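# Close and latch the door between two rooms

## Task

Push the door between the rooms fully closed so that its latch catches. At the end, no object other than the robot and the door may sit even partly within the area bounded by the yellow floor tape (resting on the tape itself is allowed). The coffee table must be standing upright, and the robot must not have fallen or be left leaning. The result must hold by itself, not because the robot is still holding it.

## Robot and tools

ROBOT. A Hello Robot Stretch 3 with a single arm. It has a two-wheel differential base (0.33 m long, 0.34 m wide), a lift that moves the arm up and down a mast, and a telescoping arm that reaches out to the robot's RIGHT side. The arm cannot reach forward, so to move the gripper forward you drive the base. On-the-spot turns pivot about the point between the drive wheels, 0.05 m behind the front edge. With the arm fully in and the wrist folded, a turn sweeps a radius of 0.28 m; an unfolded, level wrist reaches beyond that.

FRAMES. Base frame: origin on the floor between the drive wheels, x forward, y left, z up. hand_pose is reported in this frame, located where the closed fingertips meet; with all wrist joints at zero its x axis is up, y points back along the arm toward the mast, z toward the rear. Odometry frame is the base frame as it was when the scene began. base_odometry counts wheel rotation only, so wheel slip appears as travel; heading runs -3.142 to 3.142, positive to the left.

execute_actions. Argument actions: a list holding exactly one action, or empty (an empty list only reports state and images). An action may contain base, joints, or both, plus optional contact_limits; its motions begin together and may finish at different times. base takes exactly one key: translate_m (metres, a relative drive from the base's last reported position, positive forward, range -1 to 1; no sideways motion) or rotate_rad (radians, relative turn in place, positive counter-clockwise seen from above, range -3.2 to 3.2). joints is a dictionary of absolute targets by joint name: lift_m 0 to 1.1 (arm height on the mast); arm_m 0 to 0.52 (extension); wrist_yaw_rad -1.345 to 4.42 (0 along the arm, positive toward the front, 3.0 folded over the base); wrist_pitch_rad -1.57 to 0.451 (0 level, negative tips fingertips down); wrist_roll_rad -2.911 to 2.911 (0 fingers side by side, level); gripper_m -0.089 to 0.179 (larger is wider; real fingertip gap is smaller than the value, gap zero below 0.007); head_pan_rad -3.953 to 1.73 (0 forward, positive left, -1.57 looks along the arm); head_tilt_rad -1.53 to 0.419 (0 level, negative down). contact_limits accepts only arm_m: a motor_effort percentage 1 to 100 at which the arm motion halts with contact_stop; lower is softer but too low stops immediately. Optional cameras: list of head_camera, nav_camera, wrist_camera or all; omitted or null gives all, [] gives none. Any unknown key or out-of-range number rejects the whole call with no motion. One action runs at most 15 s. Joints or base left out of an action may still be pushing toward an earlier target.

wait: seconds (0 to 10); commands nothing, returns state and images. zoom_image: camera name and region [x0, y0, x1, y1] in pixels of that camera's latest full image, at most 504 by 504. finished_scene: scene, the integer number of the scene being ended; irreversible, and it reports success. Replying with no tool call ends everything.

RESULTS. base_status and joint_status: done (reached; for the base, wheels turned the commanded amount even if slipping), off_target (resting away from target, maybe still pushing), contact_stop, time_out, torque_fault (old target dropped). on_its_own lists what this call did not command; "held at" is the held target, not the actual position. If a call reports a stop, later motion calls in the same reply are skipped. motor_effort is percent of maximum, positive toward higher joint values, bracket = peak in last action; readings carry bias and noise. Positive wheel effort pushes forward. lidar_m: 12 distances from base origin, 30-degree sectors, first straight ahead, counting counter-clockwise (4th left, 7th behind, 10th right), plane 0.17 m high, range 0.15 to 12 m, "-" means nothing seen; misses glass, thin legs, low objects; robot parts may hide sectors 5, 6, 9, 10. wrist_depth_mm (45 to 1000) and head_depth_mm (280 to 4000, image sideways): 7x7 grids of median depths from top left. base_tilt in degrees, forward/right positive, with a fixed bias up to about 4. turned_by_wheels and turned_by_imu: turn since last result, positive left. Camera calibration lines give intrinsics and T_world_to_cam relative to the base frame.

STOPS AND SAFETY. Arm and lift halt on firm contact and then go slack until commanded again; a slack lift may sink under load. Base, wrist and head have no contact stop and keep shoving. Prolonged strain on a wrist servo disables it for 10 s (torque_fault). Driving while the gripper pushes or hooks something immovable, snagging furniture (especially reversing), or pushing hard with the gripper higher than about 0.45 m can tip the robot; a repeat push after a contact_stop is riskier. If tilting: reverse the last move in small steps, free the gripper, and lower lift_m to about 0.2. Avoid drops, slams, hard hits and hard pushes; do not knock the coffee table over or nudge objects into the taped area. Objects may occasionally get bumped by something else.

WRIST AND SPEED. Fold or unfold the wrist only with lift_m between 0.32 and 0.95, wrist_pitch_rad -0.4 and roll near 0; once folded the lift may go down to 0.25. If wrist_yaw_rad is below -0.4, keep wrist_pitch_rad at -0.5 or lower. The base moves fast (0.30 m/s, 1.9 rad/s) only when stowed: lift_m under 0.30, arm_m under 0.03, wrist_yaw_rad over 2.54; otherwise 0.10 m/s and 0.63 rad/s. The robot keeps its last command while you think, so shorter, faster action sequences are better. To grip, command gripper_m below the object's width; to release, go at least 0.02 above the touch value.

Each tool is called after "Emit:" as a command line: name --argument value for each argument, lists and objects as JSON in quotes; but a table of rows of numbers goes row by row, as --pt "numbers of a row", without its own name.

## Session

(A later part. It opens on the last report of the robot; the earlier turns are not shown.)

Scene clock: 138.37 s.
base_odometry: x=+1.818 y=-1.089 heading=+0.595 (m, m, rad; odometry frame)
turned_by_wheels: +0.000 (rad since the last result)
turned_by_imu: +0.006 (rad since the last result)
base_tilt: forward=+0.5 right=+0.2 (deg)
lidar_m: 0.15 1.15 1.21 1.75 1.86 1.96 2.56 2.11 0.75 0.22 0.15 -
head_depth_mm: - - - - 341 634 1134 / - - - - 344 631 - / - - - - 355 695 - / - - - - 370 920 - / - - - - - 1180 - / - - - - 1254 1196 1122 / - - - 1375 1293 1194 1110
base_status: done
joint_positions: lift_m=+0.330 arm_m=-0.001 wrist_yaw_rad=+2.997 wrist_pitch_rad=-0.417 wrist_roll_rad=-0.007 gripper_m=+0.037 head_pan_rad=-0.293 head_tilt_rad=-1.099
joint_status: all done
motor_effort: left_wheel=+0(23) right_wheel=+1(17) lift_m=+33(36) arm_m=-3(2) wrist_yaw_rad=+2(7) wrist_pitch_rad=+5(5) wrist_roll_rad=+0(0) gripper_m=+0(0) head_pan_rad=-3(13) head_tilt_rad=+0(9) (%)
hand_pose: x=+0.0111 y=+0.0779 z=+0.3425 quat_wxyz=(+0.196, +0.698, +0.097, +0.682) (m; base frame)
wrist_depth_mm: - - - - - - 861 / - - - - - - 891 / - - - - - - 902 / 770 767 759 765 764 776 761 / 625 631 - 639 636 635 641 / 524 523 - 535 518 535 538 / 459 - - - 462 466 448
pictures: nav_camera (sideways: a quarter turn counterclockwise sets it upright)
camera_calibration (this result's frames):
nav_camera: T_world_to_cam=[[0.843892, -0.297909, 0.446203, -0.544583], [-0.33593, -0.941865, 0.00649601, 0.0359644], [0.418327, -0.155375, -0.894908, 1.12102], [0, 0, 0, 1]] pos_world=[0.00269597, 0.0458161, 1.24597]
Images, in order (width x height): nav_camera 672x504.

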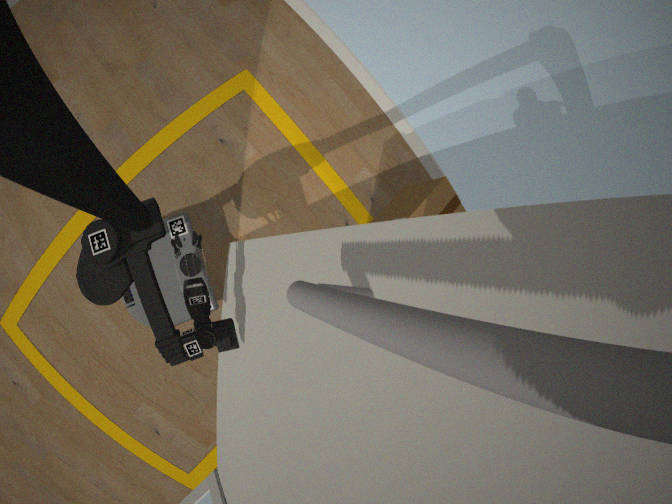

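Emit:
execute_actions --actions '[{"base":{"translate_m":-0.12}}]' --cameras '[]'

Emit:
execute_actions --actions '[{"base":{"rotate_rad":-1.05}}]' --cameras '[]'

Emit:
execute_actions --actions '[{"base":{"translate_m":0.68}}]' --cameras '["nav_camera"]'

Scene clock: 144.83 s.
base_odometry: x=+1.718 y=-1.157 heading=+0.595 (m, m, rad; odometry frame)
turned_by_wheels: +0.000 (rad since the last result)
turned_by_imu: +0.000 (rad since the last result)
base_tilt: forward=+0.4 right=+0.2 (deg)
lidar_m: 0.26 1.25 1.33 1.83 1.80 1.89 2.44 2.28 0.96 0.38 0.27 0.25
head_depth_mm: - - 328 436 652 1182 1129 / - 288 335 450 684 1193 - / - 291 345 465 720 1199 - / - 296 354 483 759 1190 - / - 298 339 500 802 1198 - / - - - 518 1290 1197 1119 / - 308 432 1404 1293 1192 1108
base_status: done
joint_positions: lift_m=+0.330 arm_m=-0.001 wrist_yaw_rad=+2.997 wrist_pitch_rad=-0.417 wrist_roll_rad=-0.007 gripper_m=+0.037 head_pan_rad=-0.293 head_tilt_rad=-1.099
joint_status: not commanded
motor_effort: left_wheel=+1(7) right_wheel=+1(4) lift_m=+33(33) arm_m=-3(3) wrist_yaw_rad=+2(2) wrist_pitch_rad=+5(5) wrist_roll_rad=+0(0) gripper_m=+0(0) head_pan_rad=-3(3) head_tilt_rad=+0(0) (%)
hand_pose: x=+0.0111 y=+0.0779 z=+0.3425 quat_wxyz=(+0.196, +0.698, +0.097, +0.682) (m; base frame)
wrist_depth_mm: - - - - - - 905 / - - - - - - 960 / - - - - - - 940 / 748 754 772 776 776 770 776 / 615 613 - 623 629 639 638 / 525 527 - 532 515 537 536 / 452 - - - 454 465 466
pictures: none
No camera images: the call's "cameras" was empty. Leave "cameras" out to get every camera's image.

Scene clock: 147.43 s.
base_odometry: x=+1.718 y=-1.157 heading=-0.455 (m, m, rad; odometry frame)
turned_by_wheels: -1.050 (rad since the last result)
turned_by_imu: -1.062 (rad since the last result)
base_tilt: forward=+0.5 right=+0.2 (deg)
lidar_m: 0.27 0.25 0.26 1.25 1.32 1.83 1.79 1.89 2.44 2.30 0.97 0.38
head_depth_mm: 708 998 1359 1451 1323 1220 1130 / 565 764 1179 1441 1313 1221 - / 468 602 833 1345 1314 1227 - / 401 495 640 914 1284 1201 - / 352 420 522 691 1008 1205 - / 312 366 441 554 741 1129 1127 / 291 323 381 462 587 807 1099
base_status: done
joint_positions: lift_m=+0.330 arm_m=-0.001 wrist_yaw_rad=+2.997 wrist_pitch_rad=-0.417 wrist_roll_rad=-0.007 gripper_m=+0.037 head_pan_rad=-0.293 head_tilt_rad=-1.099
joint_status: not commanded
motor_effort: left_wheel=+2(10) right_wheel=-1(5) lift_m=+33(33) arm_m=-3(3) wrist_yaw_rad=+1(2) wrist_pitch_rad=+5(5) wrist_roll_rad=+0(0) gripper_m=+0(0) head_pan_rad=-3(4) head_tilt_rad=+0(1) (%)
hand_pose: x=+0.0111 y=+0.0779 z=+0.3425 quat_wxyz=(+0.196, +0.698, +0.097, +0.682) (m; base frame)
wrist_depth_mm: - - - - 281 234 198 / - - - - 303 247 209 / - - - - 325 262 218 / 761 756 757 769 355 279 231 / 615 618 - 631 362 300 244 / 522 527 - 533 432 322 258 / 460 - - - 450 332 276
pictures: none
No camera images: the call's "cameras" was empty. Leave "cameras" out to get every camera's image.

Scene clock: 155.57 s.
base_odometry: x=+2.329 y=-1.455 heading=-0.455 (m, m, rad; odometry frame)
turned_by_wheels: +0.000 (rad since the last result)
turned_by_imu: -0.029 (rad since the last result)
base_tilt: forward=+0.4 right=+0.2 (deg)
lidar_m: - - 0.15 0.26 1.27 1.78 2.46 2.48 2.62 0.20 0.15 -
head_depth_mm: - - - - - 1176 1131 / - - - - - 588 - / - - - - - 442 - / - - - - - 447 - / - - - - - - 752 / - - - - - - 916 / - - - - - - 1081
base_status: done
joint_positions: lift_m=+0.330 arm_m=-0.001 wrist_yaw_rad=+3.013 wrist_pitch_rad=-0.417 wrist_roll_rad=-0.007 gripper_m=+0.037 head_pan_rad=-0.296 head_tilt_rad=-1.098
joint_status: not commanded
motor_effort: left_wheel=+5(75) right_wheel=+18(24) lift_m=+30(33) arm_m=-1(3) wrist_yaw_rad=-9(9) wrist_pitch_rad=+5(5) wrist_roll_rad=+0(0) gripper_m=+0(2) head_pan_rad=-2(4) head_tilt_rad=-1(1) (%)
hand_pose: x=+0.0077 y=+0.0785 z=+0.3426 quat_wxyz=(+0.191, +0.697, +0.102, +0.683) (m; base frame)
wrist_depth_mm: - - - 435 151 90 64 / - - 699 480 155 92 65 / - - 784 522 160 93 66 / 761 759 773 576 164 95 66 / 620 621 - 600 139 96 67 / 528 524 - 524 173 97 68 / 455 - - - 180 93 69
pictures: nav_camera (sideways: a quarter turn counterclockwise sets it upright)
camera_calibration (this result's frames):
nav_camera: T_world_to_cam=[[0.842478, -0.299707, 0.447669, -0.546484], [-0.338185, -0.941058, 0.00641509, 0.0360835], [0.41936, -0.156799, -0.894176, 1.12007], [0, 0, 0, 1]] pos_world=[0.00289304, 0.0457974, 1.24595]
Images, in order (width x height): nav_camera 672x504.

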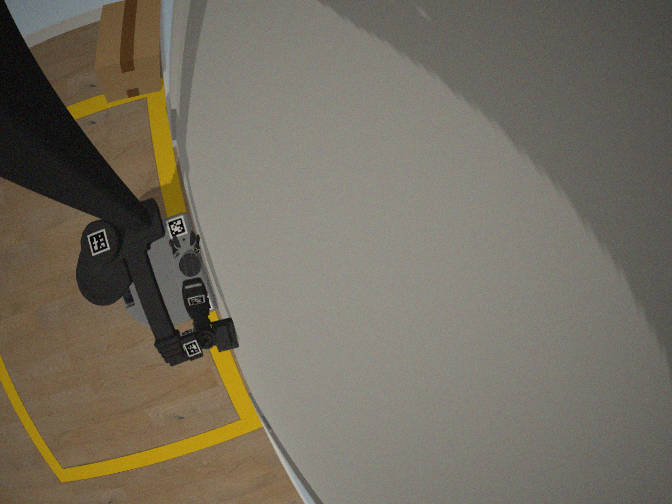

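Emit:
execute_actions --actions '[{"base":{"translate_m":-0.05}}]' --cameras '[]'

Emit:
finished_scene --scene 1

Scene clock: 161.97 s.
base_odometry: x=+2.284 y=-1.433 heading=-0.455 (m, m, rad; odometry frame)
turned_by_wheels: +0.000 (rad since the last result)
turned_by_imu: +0.000 (rad since the last result)
base_tilt: forward=+0.5 right=+0.2 (deg)
lidar_m: - 0.15 0.16 0.46 1.27 1.78 2.41 2.43 2.62 0.37 0.15 -
head_depth_mm: - - - - 406 1196 1125 / - - - - 370 1178 - / - - - - 349 820 - / - - - - 327 687 - / - - - - - 540 1145 / - - - - - 444 1120 / - - - - - 395 1088
base_status: done
joint_positions: lift_m=+0.330 arm_m=-0.001 wrist_yaw_rad=+3.003 wrist_pitch_rad=-0.417 wrist_roll_rad=-0.007 gripper_m=+0.037 head_pan_rad=-0.296 head_tilt_rad=-1.098
joint_status: not commanded
motor_effort: left_wheel=+2(5) right_wheel=+0(15) lift_m=+30(29) arm_m=+0(0) wrist_yaw_rad=-2(8) wrist_pitch_rad=+5(5) wrist_roll_rad=+0(0) gripper_m=+0(0) head_pan_rad=-1(2) head_tilt_rad=-1(1) (%)
hand_pose: x=+0.0098 y=+0.0782 z=+0.3426 quat_wxyz=(+0.194, +0.698, +0.099, +0.682) (m; base frame)
wrist_depth_mm: - - - 736 256 155 111 / - - 725 692 263 158 112 / - - 794 768 271 160 114 / 755 765 750 708 278 163 115 / 625 621 - 630 240 165 116 / 527 527 - 531 295 168 118 / 458 - - - 306 161 119
pictures: none
No camera images: the call's "cameras" was empty. Leave "cameras" out to get every camera's image.

The scene is finished: the task was done.


## Next scene

The same job, from a new start.

Emit:
execute_actions --actions '[{"joints":{"lift_m":0.27,"wrist_pitch_rad":-0.4,"wrist_yaw_rad":3.0,"head_tilt_rad":-0.7}}]' --cameras '["nav_camera"]'

Scene clock: 3.57 s.
base_odometry: x=+0.000 y=+0.000 heading=+0.000 (m, m, rad; odometry frame)
turned_by_wheels: +0.000 (rad since the last result)
turned_by_imu: +0.000 (rad since the last result)
base_tilt: forward=+0.4 right=+0.2 (deg)
lidar_m: 0.86 0.74 0.71 0.74 1.02 1.36 2.57 1.72 1.78 1.16 0.86 0.83
head_depth_mm: 686 756 835 940 1067 1237 1212 / 717 791 884 997 1143 1303 1206 / 748 834 933 1063 1232 1357 1203 / 788 881 991 1136 1327 1390 1199 / 828 931 1057 1223 1455 1375 1199 / 869 987 1116 1257 1451 1363 1194 / 864 938 1024 1113 1227 1308 1191
base_status: not commanded
joint_positions: lift_m=+0.271 arm_m=-0.001 wrist_yaw_rad=+2.997 wrist_pitch_rad=-0.418 wrist_roll_rad=-0.007 gripper_m=+0.037 head_pan_rad=-0.007 head_tilt_rad=-0.691
joint_status: all done
motor_effort: left_wheel=+1(1) right_wheel=+0(1) lift_m=+14(24) arm_m=+0(0) wrist_yaw_rad=+1(1) wrist_pitch_rad=+6(5) wrist_roll_rad=+0(0) gripper_m=+1(0) head_pan_rad=-1(1) head_tilt_rad=-5(43) (%)
hand_pose: x=+0.0111 y=+0.0779 z=+0.2832 quat_wxyz=(+0.197, +0.698, +0.097, +0.682) (m; base frame)
wrist_depth_mm: - - 791 705 647 602 554 / - - 879 793 704 654 597 / 832 - 866 837 763 702 648 / 645 666 669 682 693 702 675 / 539 536 - 549 576 560 562 / 454 489 - - 455 479 475 / - - - - 405 416 412
pictures: nav_camera (sideways: a quarter turn counterclockwise sets it upright)
camera_calibration (this result's frames):
nav_camera: T_world_to_cam=[[0.643012, -0.0454343, 0.764507, -0.958081], [-0.0543531, -0.998429, -0.0136209, 0.0604387], [0.763925, -0.0327949, -0.644471, 0.793289], [0, 0, 0, 1]] pos_world=[0.0133296, 0.0428298, 1.24453]
Images, in order (width x height): nav_camera 672x504.

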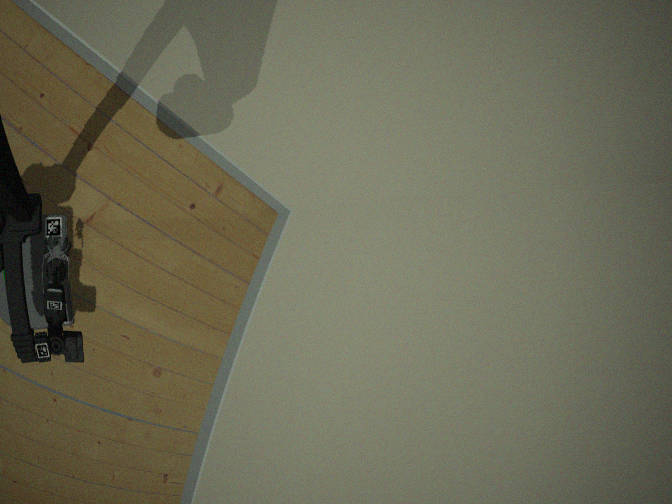

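Emit:
execute_actions --actions '[{"base":{"rotate_rad":3.15},"joints":{"head_tilt_rad":-0.5}}]' --cameras '["nav_camera"]'

Scene clock: 9.03 s.
base_odometry: x=+0.000 y=+0.000 heading=-3.133 (m, m, rad; odometry frame)
turned_by_wheels: +3.150 (rad since the last result)
turned_by_imu: +3.173 (rad since the last result)
base_tilt: forward=+0.4 right=+0.2 (deg)
lidar_m: 2.55 1.71 1.77 1.17 0.86 0.83 0.86 0.74 0.72 0.74 1.02 1.36
head_depth_mm: 2465 2614 2842 2642 1927 1596 1330 / 2581 2749 3008 2580 1988 1604 1328 / 2711 2872 3178 2609 1983 1601 1323 / 2807 3027 3289 2569 1973 1579 1319 / 2808 3043 3225 2605 1951 1586 1320 / 2460 2619 2836 2574 1940 1571 1313 / 2186 2359 2472 2501 1947 1579 1320
base_status: done
joint_positions: lift_m=+0.271 arm_m=-0.001 wrist_yaw_rad=+2.997 wrist_pitch_rad=-0.418 wrist_roll_rad=-0.007 gripper_m=+0.037 head_pan_rad=-0.007 head_tilt_rad=-0.507
joint_status: all done
motor_effort: left_wheel=-1(11) right_wheel=+1(10) lift_m=+14(14) arm_m=-1(1) wrist_yaw_rad=+1(1) wrist_pitch_rad=+5(6) wrist_roll_rad=+0(0) gripper_m=+0(0) head_pan_rad=-1(0) head_tilt_rad=+3(22) (%)
hand_pose: x=+0.0111 y=+0.0779 z=+0.2832 quat_wxyz=(+0.196, +0.698, +0.097, +0.682) (m; base frame)
wrist_depth_mm: 686 - - - - - - / 716 - - - - - - / 738 - 867 884 899 896 911 / 643 650 669 684 693 700 696 / 542 543 - 555 567 557 562 / 456 492 - - 457 477 478 / - - - - 405 408 412
pictures: nav_camera (sideways: a quarter turn counterclockwise sets it upright)
camera_calibration (this result's frames):
nav_camera: T_world_to_cam=[[0.492073, -0.0444514, 0.869418, -1.09394], [-0.0510511, -0.99845, -0.0221546, 0.0715327], [0.869056, -0.0334831, -0.49358, 0.59634], [0, 0, 0, 1]] pos_world=[0.0236969, 0.0427621, 1.24702]
Images, in order (width x height): nav_camera 672x504.

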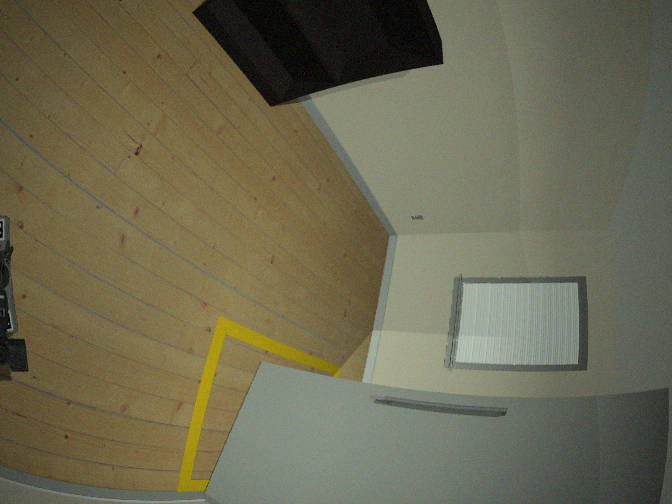

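Emit:
execute_actions --actions '[{"base":{"translate_m":1.0}}]' --cameras '[]'

Emit:
execute_actions --actions '[{"base":{"rotate_rad":-0.4}}]' --cameras '[]'

Emit:
execute_actions --actions '[{"base":{"translate_m":1.0},"joints":{"head_pan_rad":-1.57,"head_tilt_rad":-0.8}}]' --cameras '["nav_camera","head_camera"]'

Scene clock: 18.83 s.
base_odometry: x=-1.000 y=-0.008 heading=-3.133 (m, m, rad; odometry frame)
turned_by_wheels: +0.000 (rad since the last result)
turned_by_imu: +0.005 (rad since the last result)
base_tilt: forward=+0.5 right=+0.1 (deg)
lidar_m: 1.83 1.35 1.00 1.30 1.75 1.69 1.73 1.27 1.22 0.75 0.69 2.08
head_depth_mm: 1741 1865 2013 2179 1992 1603 1340 / 1817 1943 2112 2291 1973 1589 1330 / 1895 2053 2243 2404 1970 1590 1317 / 1990 2138 2385 2475 1951 1573 1324 / 1999 2172 2359 2453 1953 1579 1325 / 1762 1882 2019 2167 1947 1576 1320 / 1561 1642 1764 1876 1871 1583 1318
base_status: done
joint_positions: lift_m=+0.271 arm_m=-0.001 wrist_yaw_rad=+2.998 wrist_pitch_rad=-0.418 wrist_roll_rad=-0.007 gripper_m=+0.037 head_pan_rad=-0.007 head_tilt_rad=-0.506
joint_status: not commanded
motor_effort: left_wheel=-2(11) right_wheel=+2(10) lift_m=+14(14) arm_m=-1(1) wrist_yaw_rad=+2(2) wrist_pitch_rad=+5(6) wrist_roll_rad=+0(0) gripper_m=+0(1) head_pan_rad=-1(1) head_tilt_rad=+3(4) (%)
hand_pose: x=+0.0110 y=+0.0780 z=+0.2833 quat_wxyz=(+0.196, +0.698, +0.097, +0.682) (m; base frame)
wrist_depth_mm: - - - - - - - / - - - - - - - / 836 - 867 870 881 894 910 / 656 655 675 684 683 683 701 / 542 542 - 552 572 560 572 / 464 483 - - 459 473 476 / - - - - 405 408 411
pictures: none
No camera images: the call's "cameras" was empty. Leave "cameras" out to get every camera's image.

Scene clock: 20.03 s.
base_odometry: x=-1.000 y=-0.008 heading=+2.750 (m, m, rad; odometry frame)
turned_by_wheels: -0.400 (rad since the last result)
turned_by_imu: -0.403 (rad since the last result)
base_tilt: forward=+0.5 right=+0.1 (deg)
lidar_m: 2.08 1.64 1.31 1.01 1.38 1.70 1.69 1.54 1.24 1.09 0.71 0.69
head_depth_mm: 1719 1866 2039 2224 1988 1594 1335 / 1728 1872 2038 2259 1977 1601 1330 / 1744 1898 2071 2268 1974 1583 1331 / 1764 1914 2088 2268 1976 1578 1320 / 1773 1923 2103 2275 1969 1587 1321 / 1785 1939 2122 2339 1951 1581 1320 / 1793 1962 2139 2342 1946 1574 1311
base_status: done
joint_positions: lift_m=+0.271 arm_m=-0.001 wrist_yaw_rad=+2.998 wrist_pitch_rad=-0.418 wrist_roll_rad=-0.007 gripper_m=+0.037 head_pan_rad=-0.007 head_tilt_rad=-0.506
joint_status: not commanded
motor_effort: left_wheel=+2(13) right_wheel=-1(8) lift_m=+14(14) arm_m=-1(1) wrist_yaw_rad=+1(1) wrist_pitch_rad=+5(5) wrist_roll_rad=+0(0) gripper_m=+1(0) head_pan_rad=-1(1) head_tilt_rad=+3(3) (%)
hand_pose: x=+0.0110 y=+0.0780 z=+0.2833 quat_wxyz=(+0.196, +0.698, +0.097, +0.682) (m; base frame)
wrist_depth_mm: 979 - - - - - - / - - - - - - - / 834 - 883 838 881 889 905 / 654 657 680 660 683 689 692 / 537 533 - 550 571 565 570 / 453 490 - - 456 478 480 / - - - - 407 408 406
pictures: none
No camera images: the call's "cameras" was empty. Leave "cameras" out to get every camera's image.

Scene clock: 25.07 s.
base_odometry: x=-1.924 y=+0.373 heading=+2.750 (m, m, rad; odometry frame)
turned_by_wheels: +0.000 (rad since the last result)
turned_by_imu: +0.005 (rad since the last result)
base_tilt: forward=+0.5 right=+0.2 (deg)
lidar_m: 1.09 1.19 1.18 1.16 1.27 1.89 2.68 0.65 0.65 1.37 1.17 1.10
head_depth_mm: 3131 2822 2201 1798 1526 1322 1169 / 3176 2812 2176 1811 1524 1323 1161 / 3185 2776 2160 1779 1511 1314 1159 / 3220 2716 2147 1772 1515 1309 1159 / 1218 1390 1603 1747 1504 1302 1156 / 1228 1405 1627 1754 1498 1304 1149 / 1242 1424 1589 1597 1502 1282 1141
base_status: done
joint_positions: lift_m=+0.271 arm_m=-0.001 wrist_yaw_rad=+2.998 wrist_pitch_rad=-0.418 wrist_roll_rad=-0.007 gripper_m=+0.037 head_pan_rad=-1.563 head_tilt_rad=-0.790
joint_status: all done
motor_effort: left_wheel=+2(15) right_wheel=+0(7) lift_m=+14(14) arm_m=-1(1) wrist_yaw_rad=+1(1) wrist_pitch_rad=+5(5) wrist_roll_rad=+0(0) gripper_m=+0(0) head_pan_rad=-3(33) head_tilt_rad=-5(27) (%)
hand_pose: x=+0.0110 y=+0.0780 z=+0.2833 quat_wxyz=(+0.196, +0.698, +0.097, +0.682) (m; base frame)
wrist_depth_mm: - - - - - - - / - - - - - - - / 848 - 860 885 872 885 919 / 652 674 665 681 681 694 691 / 538 547 - 544 570 560 568 / 456 492 - - 458 480 482 / - - - - 408 415 411
pictures: head_camera (sideways: a quarter turn clockwise sets it upright), nav_camera (sideways: a quarter turn counterclockwise sets it upright)
camera_calibration (this result's frames):
head_camera: T_world_to_cam=[[-0.0115699, 0.697312, -0.716675, 0.952857], [0.998552, -0.0295927, -0.0449136, 0.0518281], [-0.0525271, -0.716157, -0.69596, 0.860686], [0, 0, 0, 1]] pos_world=[0.00448061, -0.0465187, 1.28422]
nav_camera: T_world_to_cam=[[-0.0357952, -0.716244, 0.696931, -0.865869], [-0.999105, 0.0413605, -0.00880862, 0.0599352], [-0.0225163, -0.696623, -0.717084, 0.892532], [0, 0, 0, 1]] pos_world=[0.0489841, -0.000894591, 1.244]
Images, in order (width x height): head_camera 896x504, nav_camera 672x504.

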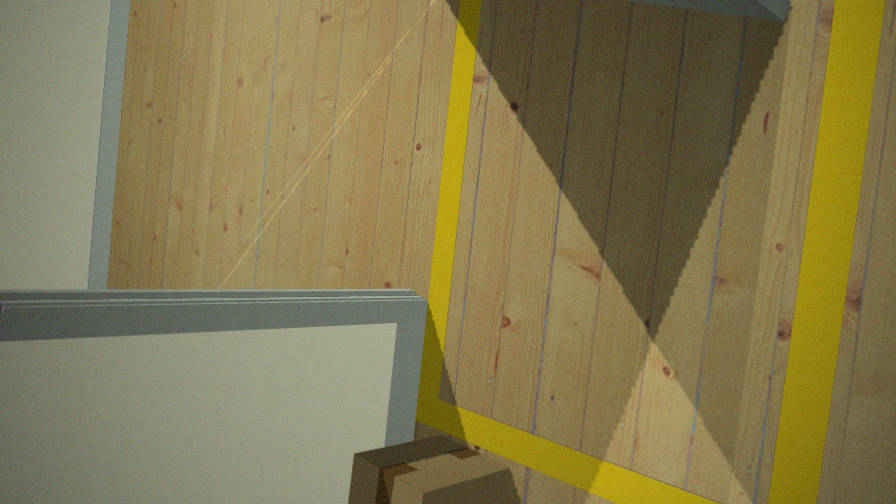

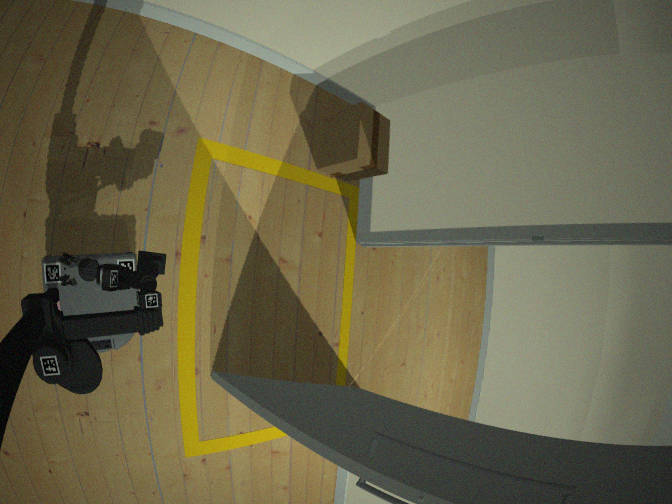

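Emit:
execute_actions --actions '[{"base":{"translate_m":-1.0}}]' --cameras '[]'

Emit:
execute_actions --actions '[{"base":{"rotate_rad":-0.8}}]' --cameras '[]'

Emit:
execute_actions --actions '[{"base":{"translate_m":0.45},"joints":{"head_pan_rad":-0.3,"head_tilt_rad":-1.1}}]' --cameras '[]'

Emit:
execute_actions --actions '[{"base":{"translate_m":0.75},"joints":{"lift_m":0.33}}]' --cameras '[]'

Emit:
execute_actions --actions '[{"base":{"translate_m":-0.1}}]' --cameras '[]'

Emit:
execute_actions --actions '[{"base":{"rotate_rad":-0.8}}]' --cameras '[]'

Emit:
execute_actions --actions '[{"base":{"translate_m":0.5}}]' --cameras '["nav_camera"]'

Scene clock: 38.87 s.
base_odometry: x=-1.000 y=-0.008 heading=+2.750 (m, m, rad; odometry frame)
turned_by_wheels: +0.000 (rad since the last result)
turned_by_imu: -0.004 (rad since the last result)
base_tilt: forward=+0.4 right=+0.2 (deg)
lidar_m: 2.08 1.64 1.31 1.00 1.38 1.71 1.69 1.55 1.23 1.09 0.71 0.69
head_depth_mm: 1052 1182 1359 1609 1525 1315 1168 / 1060 1203 1380 1624 1513 1328 1168 / 1071 1212 1400 1646 1517 1314 1159 / 1079 1228 1415 1656 1501 1314 1158 / 1094 1237 1428 1654 1496 1315 1155 / 1071 1196 1352 1522 1491 1306 1142 / 942 1026 1122 1226 1363 1294 1147
base_status: done
joint_positions: lift_m=+0.271 arm_m=-0.001 wrist_yaw_rad=+2.998 wrist_pitch_rad=-0.418 wrist_roll_rad=-0.007 gripper_m=+0.037 head_pan_rad=-1.563 head_tilt_rad=-0.790
joint_status: not commanded
motor_effort: left_wheel=+2(10) right_wheel=-1(8) lift_m=+14(14) arm_m=-1(1) wrist_yaw_rad=+1(2) wrist_pitch_rad=+5(5) wrist_roll_rad=+0(0) gripper_m=+0(0) head_pan_rad=-4(2) head_tilt_rad=-5(5) (%)
hand_pose: x=+0.0110 y=+0.0780 z=+0.2833 quat_wxyz=(+0.196, +0.698, +0.097, +0.682) (m; base frame)
wrist_depth_mm: 968 - - - - - - / - - - - - - - / 824 - 870 873 877 898 896 / 646 651 686 670 680 701 707 / 537 543 - 554 566 560 569 / 453 488 - - 456 469 481 / - - - - 409 413 415
pictures: none
No camera images: the call's "cameras" was empty. Leave "cameras" out to get every camera's image.

Scene clock: 40.77 s.
base_odometry: x=-1.000 y=-0.008 heading=+1.950 (m, m, rad; odometry frame)
turned_by_wheels: -0.800 (rad since the last result)
turned_by_imu: -0.805 (rad since the last result)
base_tilt: forward=+0.5 right=+0.2 (deg)
lidar_m: 0.69 2.08 2.09 1.42 1.01 1.28 1.29 1.69 1.71 1.33 1.22 0.84
head_depth_mm: 1729 1912 2067 1801 1526 1322 1165 / 1651 1942 2109 1784 1531 1323 1164 / 1519 1772 2011 1783 1520 1319 1163 / 1404 1601 1869 1778 1511 1306 1159 / 1298 1472 1685 1768 1507 1312 1157 / 1216 1364 1542 1718 1496 1294 1155 / 1143 1270 1431 1619 1489 1296 1146
base_status: done
joint_positions: lift_m=+0.271 arm_m=-0.001 wrist_yaw_rad=+2.998 wrist_pitch_rad=-0.418 wrist_roll_rad=-0.007 gripper_m=+0.037 head_pan_rad=-1.563 head_tilt_rad=-0.790
joint_status: not commanded
motor_effort: left_wheel=+3(14) right_wheel=-1(8) lift_m=+14(14) arm_m=-1(1) wrist_yaw_rad=+2(1) wrist_pitch_rad=+5(5) wrist_roll_rad=+0(0) gripper_m=+0(0) head_pan_rad=-4(3) head_tilt_rad=-4(6) (%)
hand_pose: x=+0.0110 y=+0.0780 z=+0.2833 quat_wxyz=(+0.196, +0.698, +0.097, +0.682) (m; base frame)
wrist_depth_mm: 933 - - - - - - / - - - - - - - / 824 - 873 892 885 915 920 / 666 648 674 671 690 680 692 / 537 547 - 546 561 567 558 / 457 488 - - 457 474 472 / - - - - 407 407 409
pictures: none
No camera images: the call's "cameras" was empty. Leave "cameras" out to get every camera's image.

Scene clock: 44.00 s.
base_odometry: x=-1.167 y=+0.410 heading=+1.950 (m, m, rad; odometry frame)
turned_by_wheels: +0.000 (rad since the last result)
turned_by_imu: +0.002 (rad since the last result)
base_tilt: forward=+0.5 right=+0.1 (deg)
lidar_m: 0.24 1.60 1.74 1.72 1.58 1.35 1.74 2.04 1.57 1.02 0.66 0.30
head_depth_mm: 436 588 913 1414 1310 1209 1123 / 379 491 694 1180 1307 1208 1131 / 335 420 561 847 1288 1196 - / 304 367 470 654 1074 1200 - / 292 331 401 459 786 1168 1125 / - 298 357 452 619 1173 1108 / - - 317 391 1263 1171 1094
base_status: done
joint_positions: lift_m=+0.271 arm_m=-0.001 wrist_yaw_rad=+2.998 wrist_pitch_rad=-0.418 wrist_roll_rad=-0.007 gripper_m=+0.037 head_pan_rad=-0.307 head_tilt_rad=-1.087
joint_status: all done
motor_effort: left_wheel=+2(14) right_wheel=-1(5) lift_m=+14(14) arm_m=-1(1) wrist_yaw_rad=+1(1) wrist_pitch_rad=+5(5) wrist_roll_rad=+0(0) gripper_m=+0(0) head_pan_rad=+2(30) head_tilt_rad=-7(28) (%)
hand_pose: x=+0.0109 y=+0.0780 z=+0.2833 quat_wxyz=(+0.196, +0.698, +0.097, +0.682) (m; base frame)
wrist_depth_mm: - - - - - - - / - - - - - - - / 846 - 865 868 880 899 917 / 653 654 662 675 694 686 702 / 541 538 - 551 574 561 573 / 449 488 - - 456 475 480 / - - - - 407 412 252
pictures: none
No camera images: the call's "cameras" was empty. Leave "cameras" out to get every camera's image.

Scene clock: 52.67 s.
base_odometry: x=-1.445 y=+1.106 heading=+1.950 (m, m, rad; odometry frame)
turned_by_wheels: +0.000 (rad since the last result)
turned_by_imu: -0.182 (rad since the last result)
base_tilt: forward=+0.5 right=+0.3 (deg)
lidar_m: - - 0.15 0.21 2.03 1.91 2.23 2.49 1.12 0.29 0.15 -
head_depth_mm: - - - - - 1180 1121 / - - - - - 793 1136 / - - - - - 499 - / - - - - - 440 - / - - - - - - 653 / - - - - - - 673 / - - - - - - 1058
base_status: done
joint_positions: lift_m=+0.330 arm_m=-0.001 wrist_yaw_rad=+3.002 wrist_pitch_rad=-0.416 wrist_roll_rad=-0.007 gripper_m=+0.037 head_pan_rad=-0.293 head_tilt_rad=-1.099
joint_status: all done
motor_effort: left_wheel=+1(84) right_wheel=+1(60) lift_m=+35(38) arm_m=-1(1) wrist_yaw_rad=-1(7) wrist_pitch_rad=+5(5) wrist_roll_rad=+0(0) gripper_m=+1(4) head_pan_rad=-3(23) head_tilt_rad=+1(27) (%)
hand_pose: x=+0.0100 y=+0.0783 z=+0.3426 quat_wxyz=(+0.194, +0.698, +0.098, +0.682) (m; base frame)
wrist_depth_mm: - - - - 134 87 64 / - - - - 139 89 65 / 965 - - 930 144 91 66 / 740 764 776 729 149 93 67 / 620 622 - 609 141 95 68 / 524 529 - 521 163 97 70 / 458 - - - 170 95 71
pictures: none
No camera images: the call's "cameras" was empty. Leave "cameras" out to get every camera's image.

Scene clock: 54.90 s.
base_odometry: x=-1.408 y=+1.013 heading=+1.950 (m, m, rad; odometry frame)
turned_by_wheels: +0.000 (rad since the last result)
turned_by_imu: +0.000 (rad since the last result)
base_tilt: forward=+0.5 right=+0.1 (deg)
lidar_m: 0.16 0.17 0.22 1.51 1.95 1.82 2.15 2.42 1.29 0.68 0.24 0.17
head_depth_mm: - - 300 410 844 1203 1122 / - - - 366 680 1208 1138 / - - - 338 566 1186 - / - - - 320 487 1149 - / - - - 304 428 916 1139 / - - - 294 381 728 1110 / - - - - 343 603 1093
base_status: done
joint_positions: lift_m=+0.330 arm_m=-0.001 wrist_yaw_rad=+3.002 wrist_pitch_rad=-0.416 wrist_roll_rad=-0.007 gripper_m=+0.037 head_pan_rad=-0.293 head_tilt_rad=-1.099
joint_status: not commanded
motor_effort: left_wheel=+0(6) right_wheel=+1(4) lift_m=+35(35) arm_m=-1(1) wrist_yaw_rad=-2(2) wrist_pitch_rad=+5(5) wrist_roll_rad=+0(0) gripper_m=+0(0) head_pan_rad=-4(3) head_tilt_rad=-1(1) (%)
hand_pose: x=+0.0100 y=+0.0783 z=+0.3426 quat_wxyz=(+0.194, +0.698, +0.098, +0.682) (m; base frame)
wrist_depth_mm: - - - - - 209 155 / - - - - - 215 157 / 978 - - - 946 219 160 / 739 761 774 773 743 226 163 / 626 617 - 616 341 228 165 / 522 520 - 544 393 236 168 / 453 - - - 415 229 171
pictures: none
No camera images: the call's "cameras" was empty. Leave "cameras" out to get every camera's image.

Scene clock: 57.10 s.
base_odometry: x=-1.408 y=+1.013 heading=+1.150 (m, m, rad; odometry frame)
turned_by_wheels: -0.800 (rad since the last result)
turned_by_imu: -0.809 (rad since the last result)
base_tilt: forward=+0.4 right=+0.2 (deg)
lidar_m: 0.19 0.16 0.16 0.18 1.38 1.79 1.95 1.83 2.27 2.42 0.89 0.36
head_depth_mm: 721 911 1222 1436 1308 1208 1116 / 674 846 1129 1401 1304 1208 1137 / 549 749 1017 1362 1300 1204 - / 403 502 666 985 1277 1189 - / 319 377 463 595 843 1158 1135 / - 308 355 429 543 737 1006 / - - 299 335 400 497 653
base_status: done
joint_positions: lift_m=+0.330 arm_m=-0.001 wrist_yaw_rad=+3.002 wrist_pitch_rad=-0.416 wrist_roll_rad=-0.007 gripper_m=+0.037 head_pan_rad=-0.293 head_tilt_rad=-1.099
joint_status: not commanded
motor_effort: left_wheel=+2(8) right_wheel=-1(6) lift_m=+35(35) arm_m=-1(1) wrist_yaw_rad=-1(1) wrist_pitch_rad=+5(5) wrist_roll_rad=+0(0) gripper_m=+0(0) head_pan_rad=-3(3) head_tilt_rad=+0(0) (%)
hand_pose: x=+0.0100 y=+0.0783 z=+0.3426 quat_wxyz=(+0.194, +0.698, +0.098, +0.682) (m; base frame)
wrist_depth_mm: - - 249 210 179 157 139 / - - 278 228 194 167 148 / 958 - 310 252 210 181 157 / 747 757 355 283 231 195 169 / 611 622 - 324 244 211 181 / 524 528 - 360 296 234 196 / 455 - - - 329 251 214
pictures: none
No camera images: the call's "cameras" was empty. Leave "cameras" out to get every camera's image.

Scene clock: 63.33 s.
base_odometry: x=-1.203 y=+1.470 heading=+1.150 (m, m, rad; odometry frame)
turned_by_wheels: +0.000 (rad since the last result)
turned_by_imu: +0.003 (rad since the last result)
base_tilt: forward=+0.5 right=+0.1 (deg)
lidar_m: - - 0.15 0.19 0.90 1.85 2.45 2.27 2.53 0.35 0.15 -
head_depth_mm: - - - - 409 1192 1124 / - - - - - 1165 1133 / - - - - - 571 - / - - - - - 495 - / - - - - - 371 820 / - - - - - - 634 / - - - - - - 640
base_status: done
joint_positions: lift_m=+0.330 arm_m=-0.001 wrist_yaw_rad=+3.002 wrist_pitch_rad=-0.416 wrist_roll_rad=-0.007 gripper_m=+0.037 head_pan_rad=-0.294 head_tilt_rad=-1.099
joint_status: not commanded
motor_effort: left_wheel=+2(31) right_wheel=-1(5) lift_m=+35(35) arm_m=-1(1) wrist_yaw_rad=-1(2) wrist_pitch_rad=+5(5) wrist_roll_rad=+0(0) gripper_m=+0(0) head_pan_rad=-3(4) head_tilt_rad=-1(1) (%)
hand_pose: x=+0.0100 y=+0.0783 z=+0.3426 quat_wxyz=(+0.194, +0.698, +0.098, +0.682) (m; base frame)
wrist_depth_mm: - - - 259 136 92 69 / - - 887 283 142 95 71 / 952 - 933 310 149 98 72 / 749 746 765 345 155 100 74 / 623 616 - 422 149 103 76 / 523 529 - 399 174 107 78 / 458 - - - 183 104 79
pictures: nav_camera (sideways: a quarter turn counterclockwise sets it upright)
camera_calibration (this result's frames):
nav_camera: T_world_to_cam=[[0.843775, -0.298335, 0.446138, -0.544499], [-0.336395, -0.941699, 0.00649956, 0.0359626], [0.418189, -0.155563, -0.89494, 1.12107], [0, 0, 0, 1]] pos_world=[0.00271478, 0.045819, 1.24598]
Images, in order (width x height): nav_camera 672x504.

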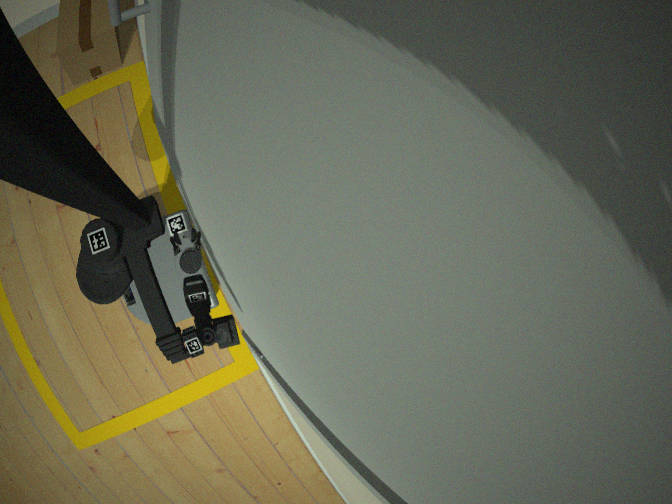

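Emit:
execute_actions --actions '[{"base":{"rotate_rad":-0.25}}]' --cameras '[]'

Emit:
execute_actions --actions '[{"base":{"translate_m":0.04}}]' --cameras '[]'

Emit:
execute_actions --actions '[{"base":{"translate_m":-0.15},"joints":{"head_pan_rad":0.6}}]' --cameras '["nav_camera"]'

Scene clock: 69.33 s.
base_odometry: x=-1.203 y=+1.470 heading=+0.900 (m, m, rad; odometry frame)
turned_by_wheels: -0.250 (rad since the last result)
turned_by_imu: -0.179 (rad since the last result)
base_tilt: forward=+0.5 right=+0.3 (deg)
lidar_m: - - 0.15 0.19 0.87 1.61 2.43 2.26 2.62 2.38 0.18 0.15
head_depth_mm: - - - 345 795 1213 1120 / - - - - 516 1207 1135 / - - - - 388 1175 - / - - - - 319 724 - / - - - - - 433 1122 / - - - - - 359 840 / - - - - - - 566
base_status: done
joint_positions: lift_m=+0.330 arm_m=-0.001 wrist_yaw_rad=+3.002 wrist_pitch_rad=-0.416 wrist_roll_rad=-0.007 gripper_m=+0.037 head_pan_rad=-0.294 head_tilt_rad=-1.099
joint_status: not commanded
motor_effort: left_wheel=+2(70) right_wheel=-1(9) lift_m=+34(34) arm_m=-1(1) wrist_yaw_rad=-2(2) wrist_pitch_rad=+5(5) wrist_roll_rad=+0(0) gripper_m=+1(0) head_pan_rad=-4(3) head_tilt_rad=-1(1) (%)
hand_pose: x=+0.0100 y=+0.0783 z=+0.3426 quat_wxyz=(+0.194, +0.698, +0.098, +0.682) (m; base frame)
wrist_depth_mm: - - 515 240 150 110 86 / - - 627 260 158 114 89 / 957 - 671 284 167 119 92 / 753 756 735 321 178 123 95 / 610 615 - 375 174 129 98 / 520 525 - 374 206 135 101 / 452 - - - 223 135 105
pictures: none
No camera images: the call's "cameras" was empty. Leave "cameras" out to get every camera's image.

Scene clock: 71.57 s.
base_odometry: x=-1.179 y=+1.501 heading=+0.901 (m, m, rad; odometry frame)
turned_by_wheels: +0.001 (rad since the last result)
turned_by_imu: +0.122 (rad since the last result)
base_tilt: forward=+0.5 right=+0.2 (deg)
lidar_m: - - 0.15 0.19 0.89 1.76 2.46 2.28 2.57 0.53 0.15 -
head_depth_mm: - - - - 439 1195 1123 / - - - - 341 1172 1139 / - - - - - 621 - / - - - - - 500 - / - - - - - 379 873 / - - - - - - 653 / - - - - - - 580
base_status: translate_m off_target (by the wheels' count: +0.0399 of +0.0400)
joint_positions: lift_m=+0.330 arm_m=-0.001 wrist_yaw_rad=+3.002 wrist_pitch_rad=-0.416 wrist_roll_rad=-0.007 gripper_m=+0.037 head_pan_rad=-0.294 head_tilt_rad=-1.099
joint_status: not commanded
on_its_own: left_wheel is at rest, and its effort (+43) is outside its rest range (-18 to +18)
motor_effort: left_wheel=+43(71) right_wheel=+1(5) lift_m=+35(35) arm_m=-1(1) wrist_yaw_rad=-2(2) wrist_pitch_rad=+5(5) wrist_roll_rad=+0(0) gripper_m=+1(0) head_pan_rad=-3(3) head_tilt_rad=+0(0) (%)
hand_pose: x=+0.0100 y=+0.0783 z=+0.3426 quat_wxyz=(+0.194, +0.698, +0.098, +0.682) (m; base frame)
wrist_depth_mm: - - 929 253 137 94 71 / - - 853 274 143 97 73 / 965 - 884 300 149 100 75 / 762 755 757 330 157 103 76 / 611 625 - 401 151 106 78 / 518 531 - 398 177 110 80 / 451 - - - 188 108 82
pictures: none
No camera images: the call's "cameras" was empty. Leave "cameras" out to get every camera's image.

Scene clock: 74.30 s.
base_odometry: x=-1.272 y=+1.384 heading=+0.901 (m, m, rad; odometry frame)
turned_by_wheels: +0.000 (rad since the last result)
turned_by_imu: -0.001 (rad since the last result)
base_tilt: forward=+0.5 right=+0.1 (deg)
lidar_m: 0.22 0.22 0.28 0.57 0.88 1.73 2.30 2.14 2.60 1.67 0.36 0.24
head_depth_mm: - - - 330 447 694 1107 / - - 296 359 501 833 1114 / - - 307 392 570 1046 1120 / - - 323 433 663 1167 1136 / - 293 351 485 786 1185 - / - 303 383 549 970 1186 - / - 316 422 632 1231 1174 -
base_status: done
joint_positions: lift_m=+0.330 arm_m=-0.001 wrist_yaw_rad=+3.002 wrist_pitch_rad=-0.416 wrist_roll_rad=-0.007 gripper_m=+0.037 head_pan_rad=+0.593 head_tilt_rad=-1.099
joint_status: all done
motor_effort: left_wheel=+1(33) right_wheel=+1(6) lift_m=+35(34) arm_m=-1(1) wrist_yaw_rad=-2(2) wrist_pitch_rad=+5(5) wrist_roll_rad=+0(0) gripper_m=+0(0) head_pan_rad=+2(33) head_tilt_rad=+0(1) (%)
hand_pose: x=+0.0100 y=+0.0783 z=+0.3426 quat_wxyz=(+0.194, +0.698, +0.098, +0.682) (m; base frame)
wrist_depth_mm: - - 936 695 378 260 197 / - - 857 745 393 269 203 / 949 - 933 797 410 277 208 / 753 759 771 730 433 283 212 / 620 612 - 638 418 295 218 / 521 524 - 526 486 305 222 / 454 - - - 455 298 229
pictures: nav_camera (sideways: a quarter turn counterclockwise sets it upright)
camera_calibration (this result's frames):
nav_camera: T_world_to_cam=[[0.764333, 0.465217, 0.446507, -0.544495], [0.517147, -0.855872, 0.00647921, 0.0307825], [0.385167, 0.225958, -0.894757, 1.12103], [0, 0, 0, 1]] pos_world=[-0.0315275, 0.0263486, 1.24597]
Images, in order (width x height): nav_camera 672x504.

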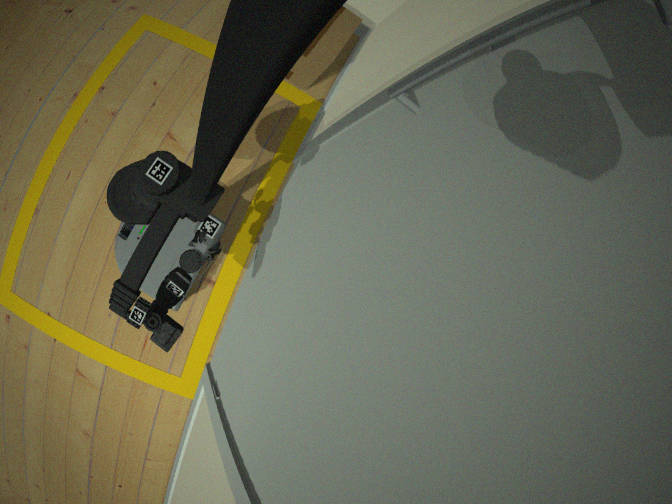

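Emit:
finished_scene --scene 2

The scene is finished: the task was done.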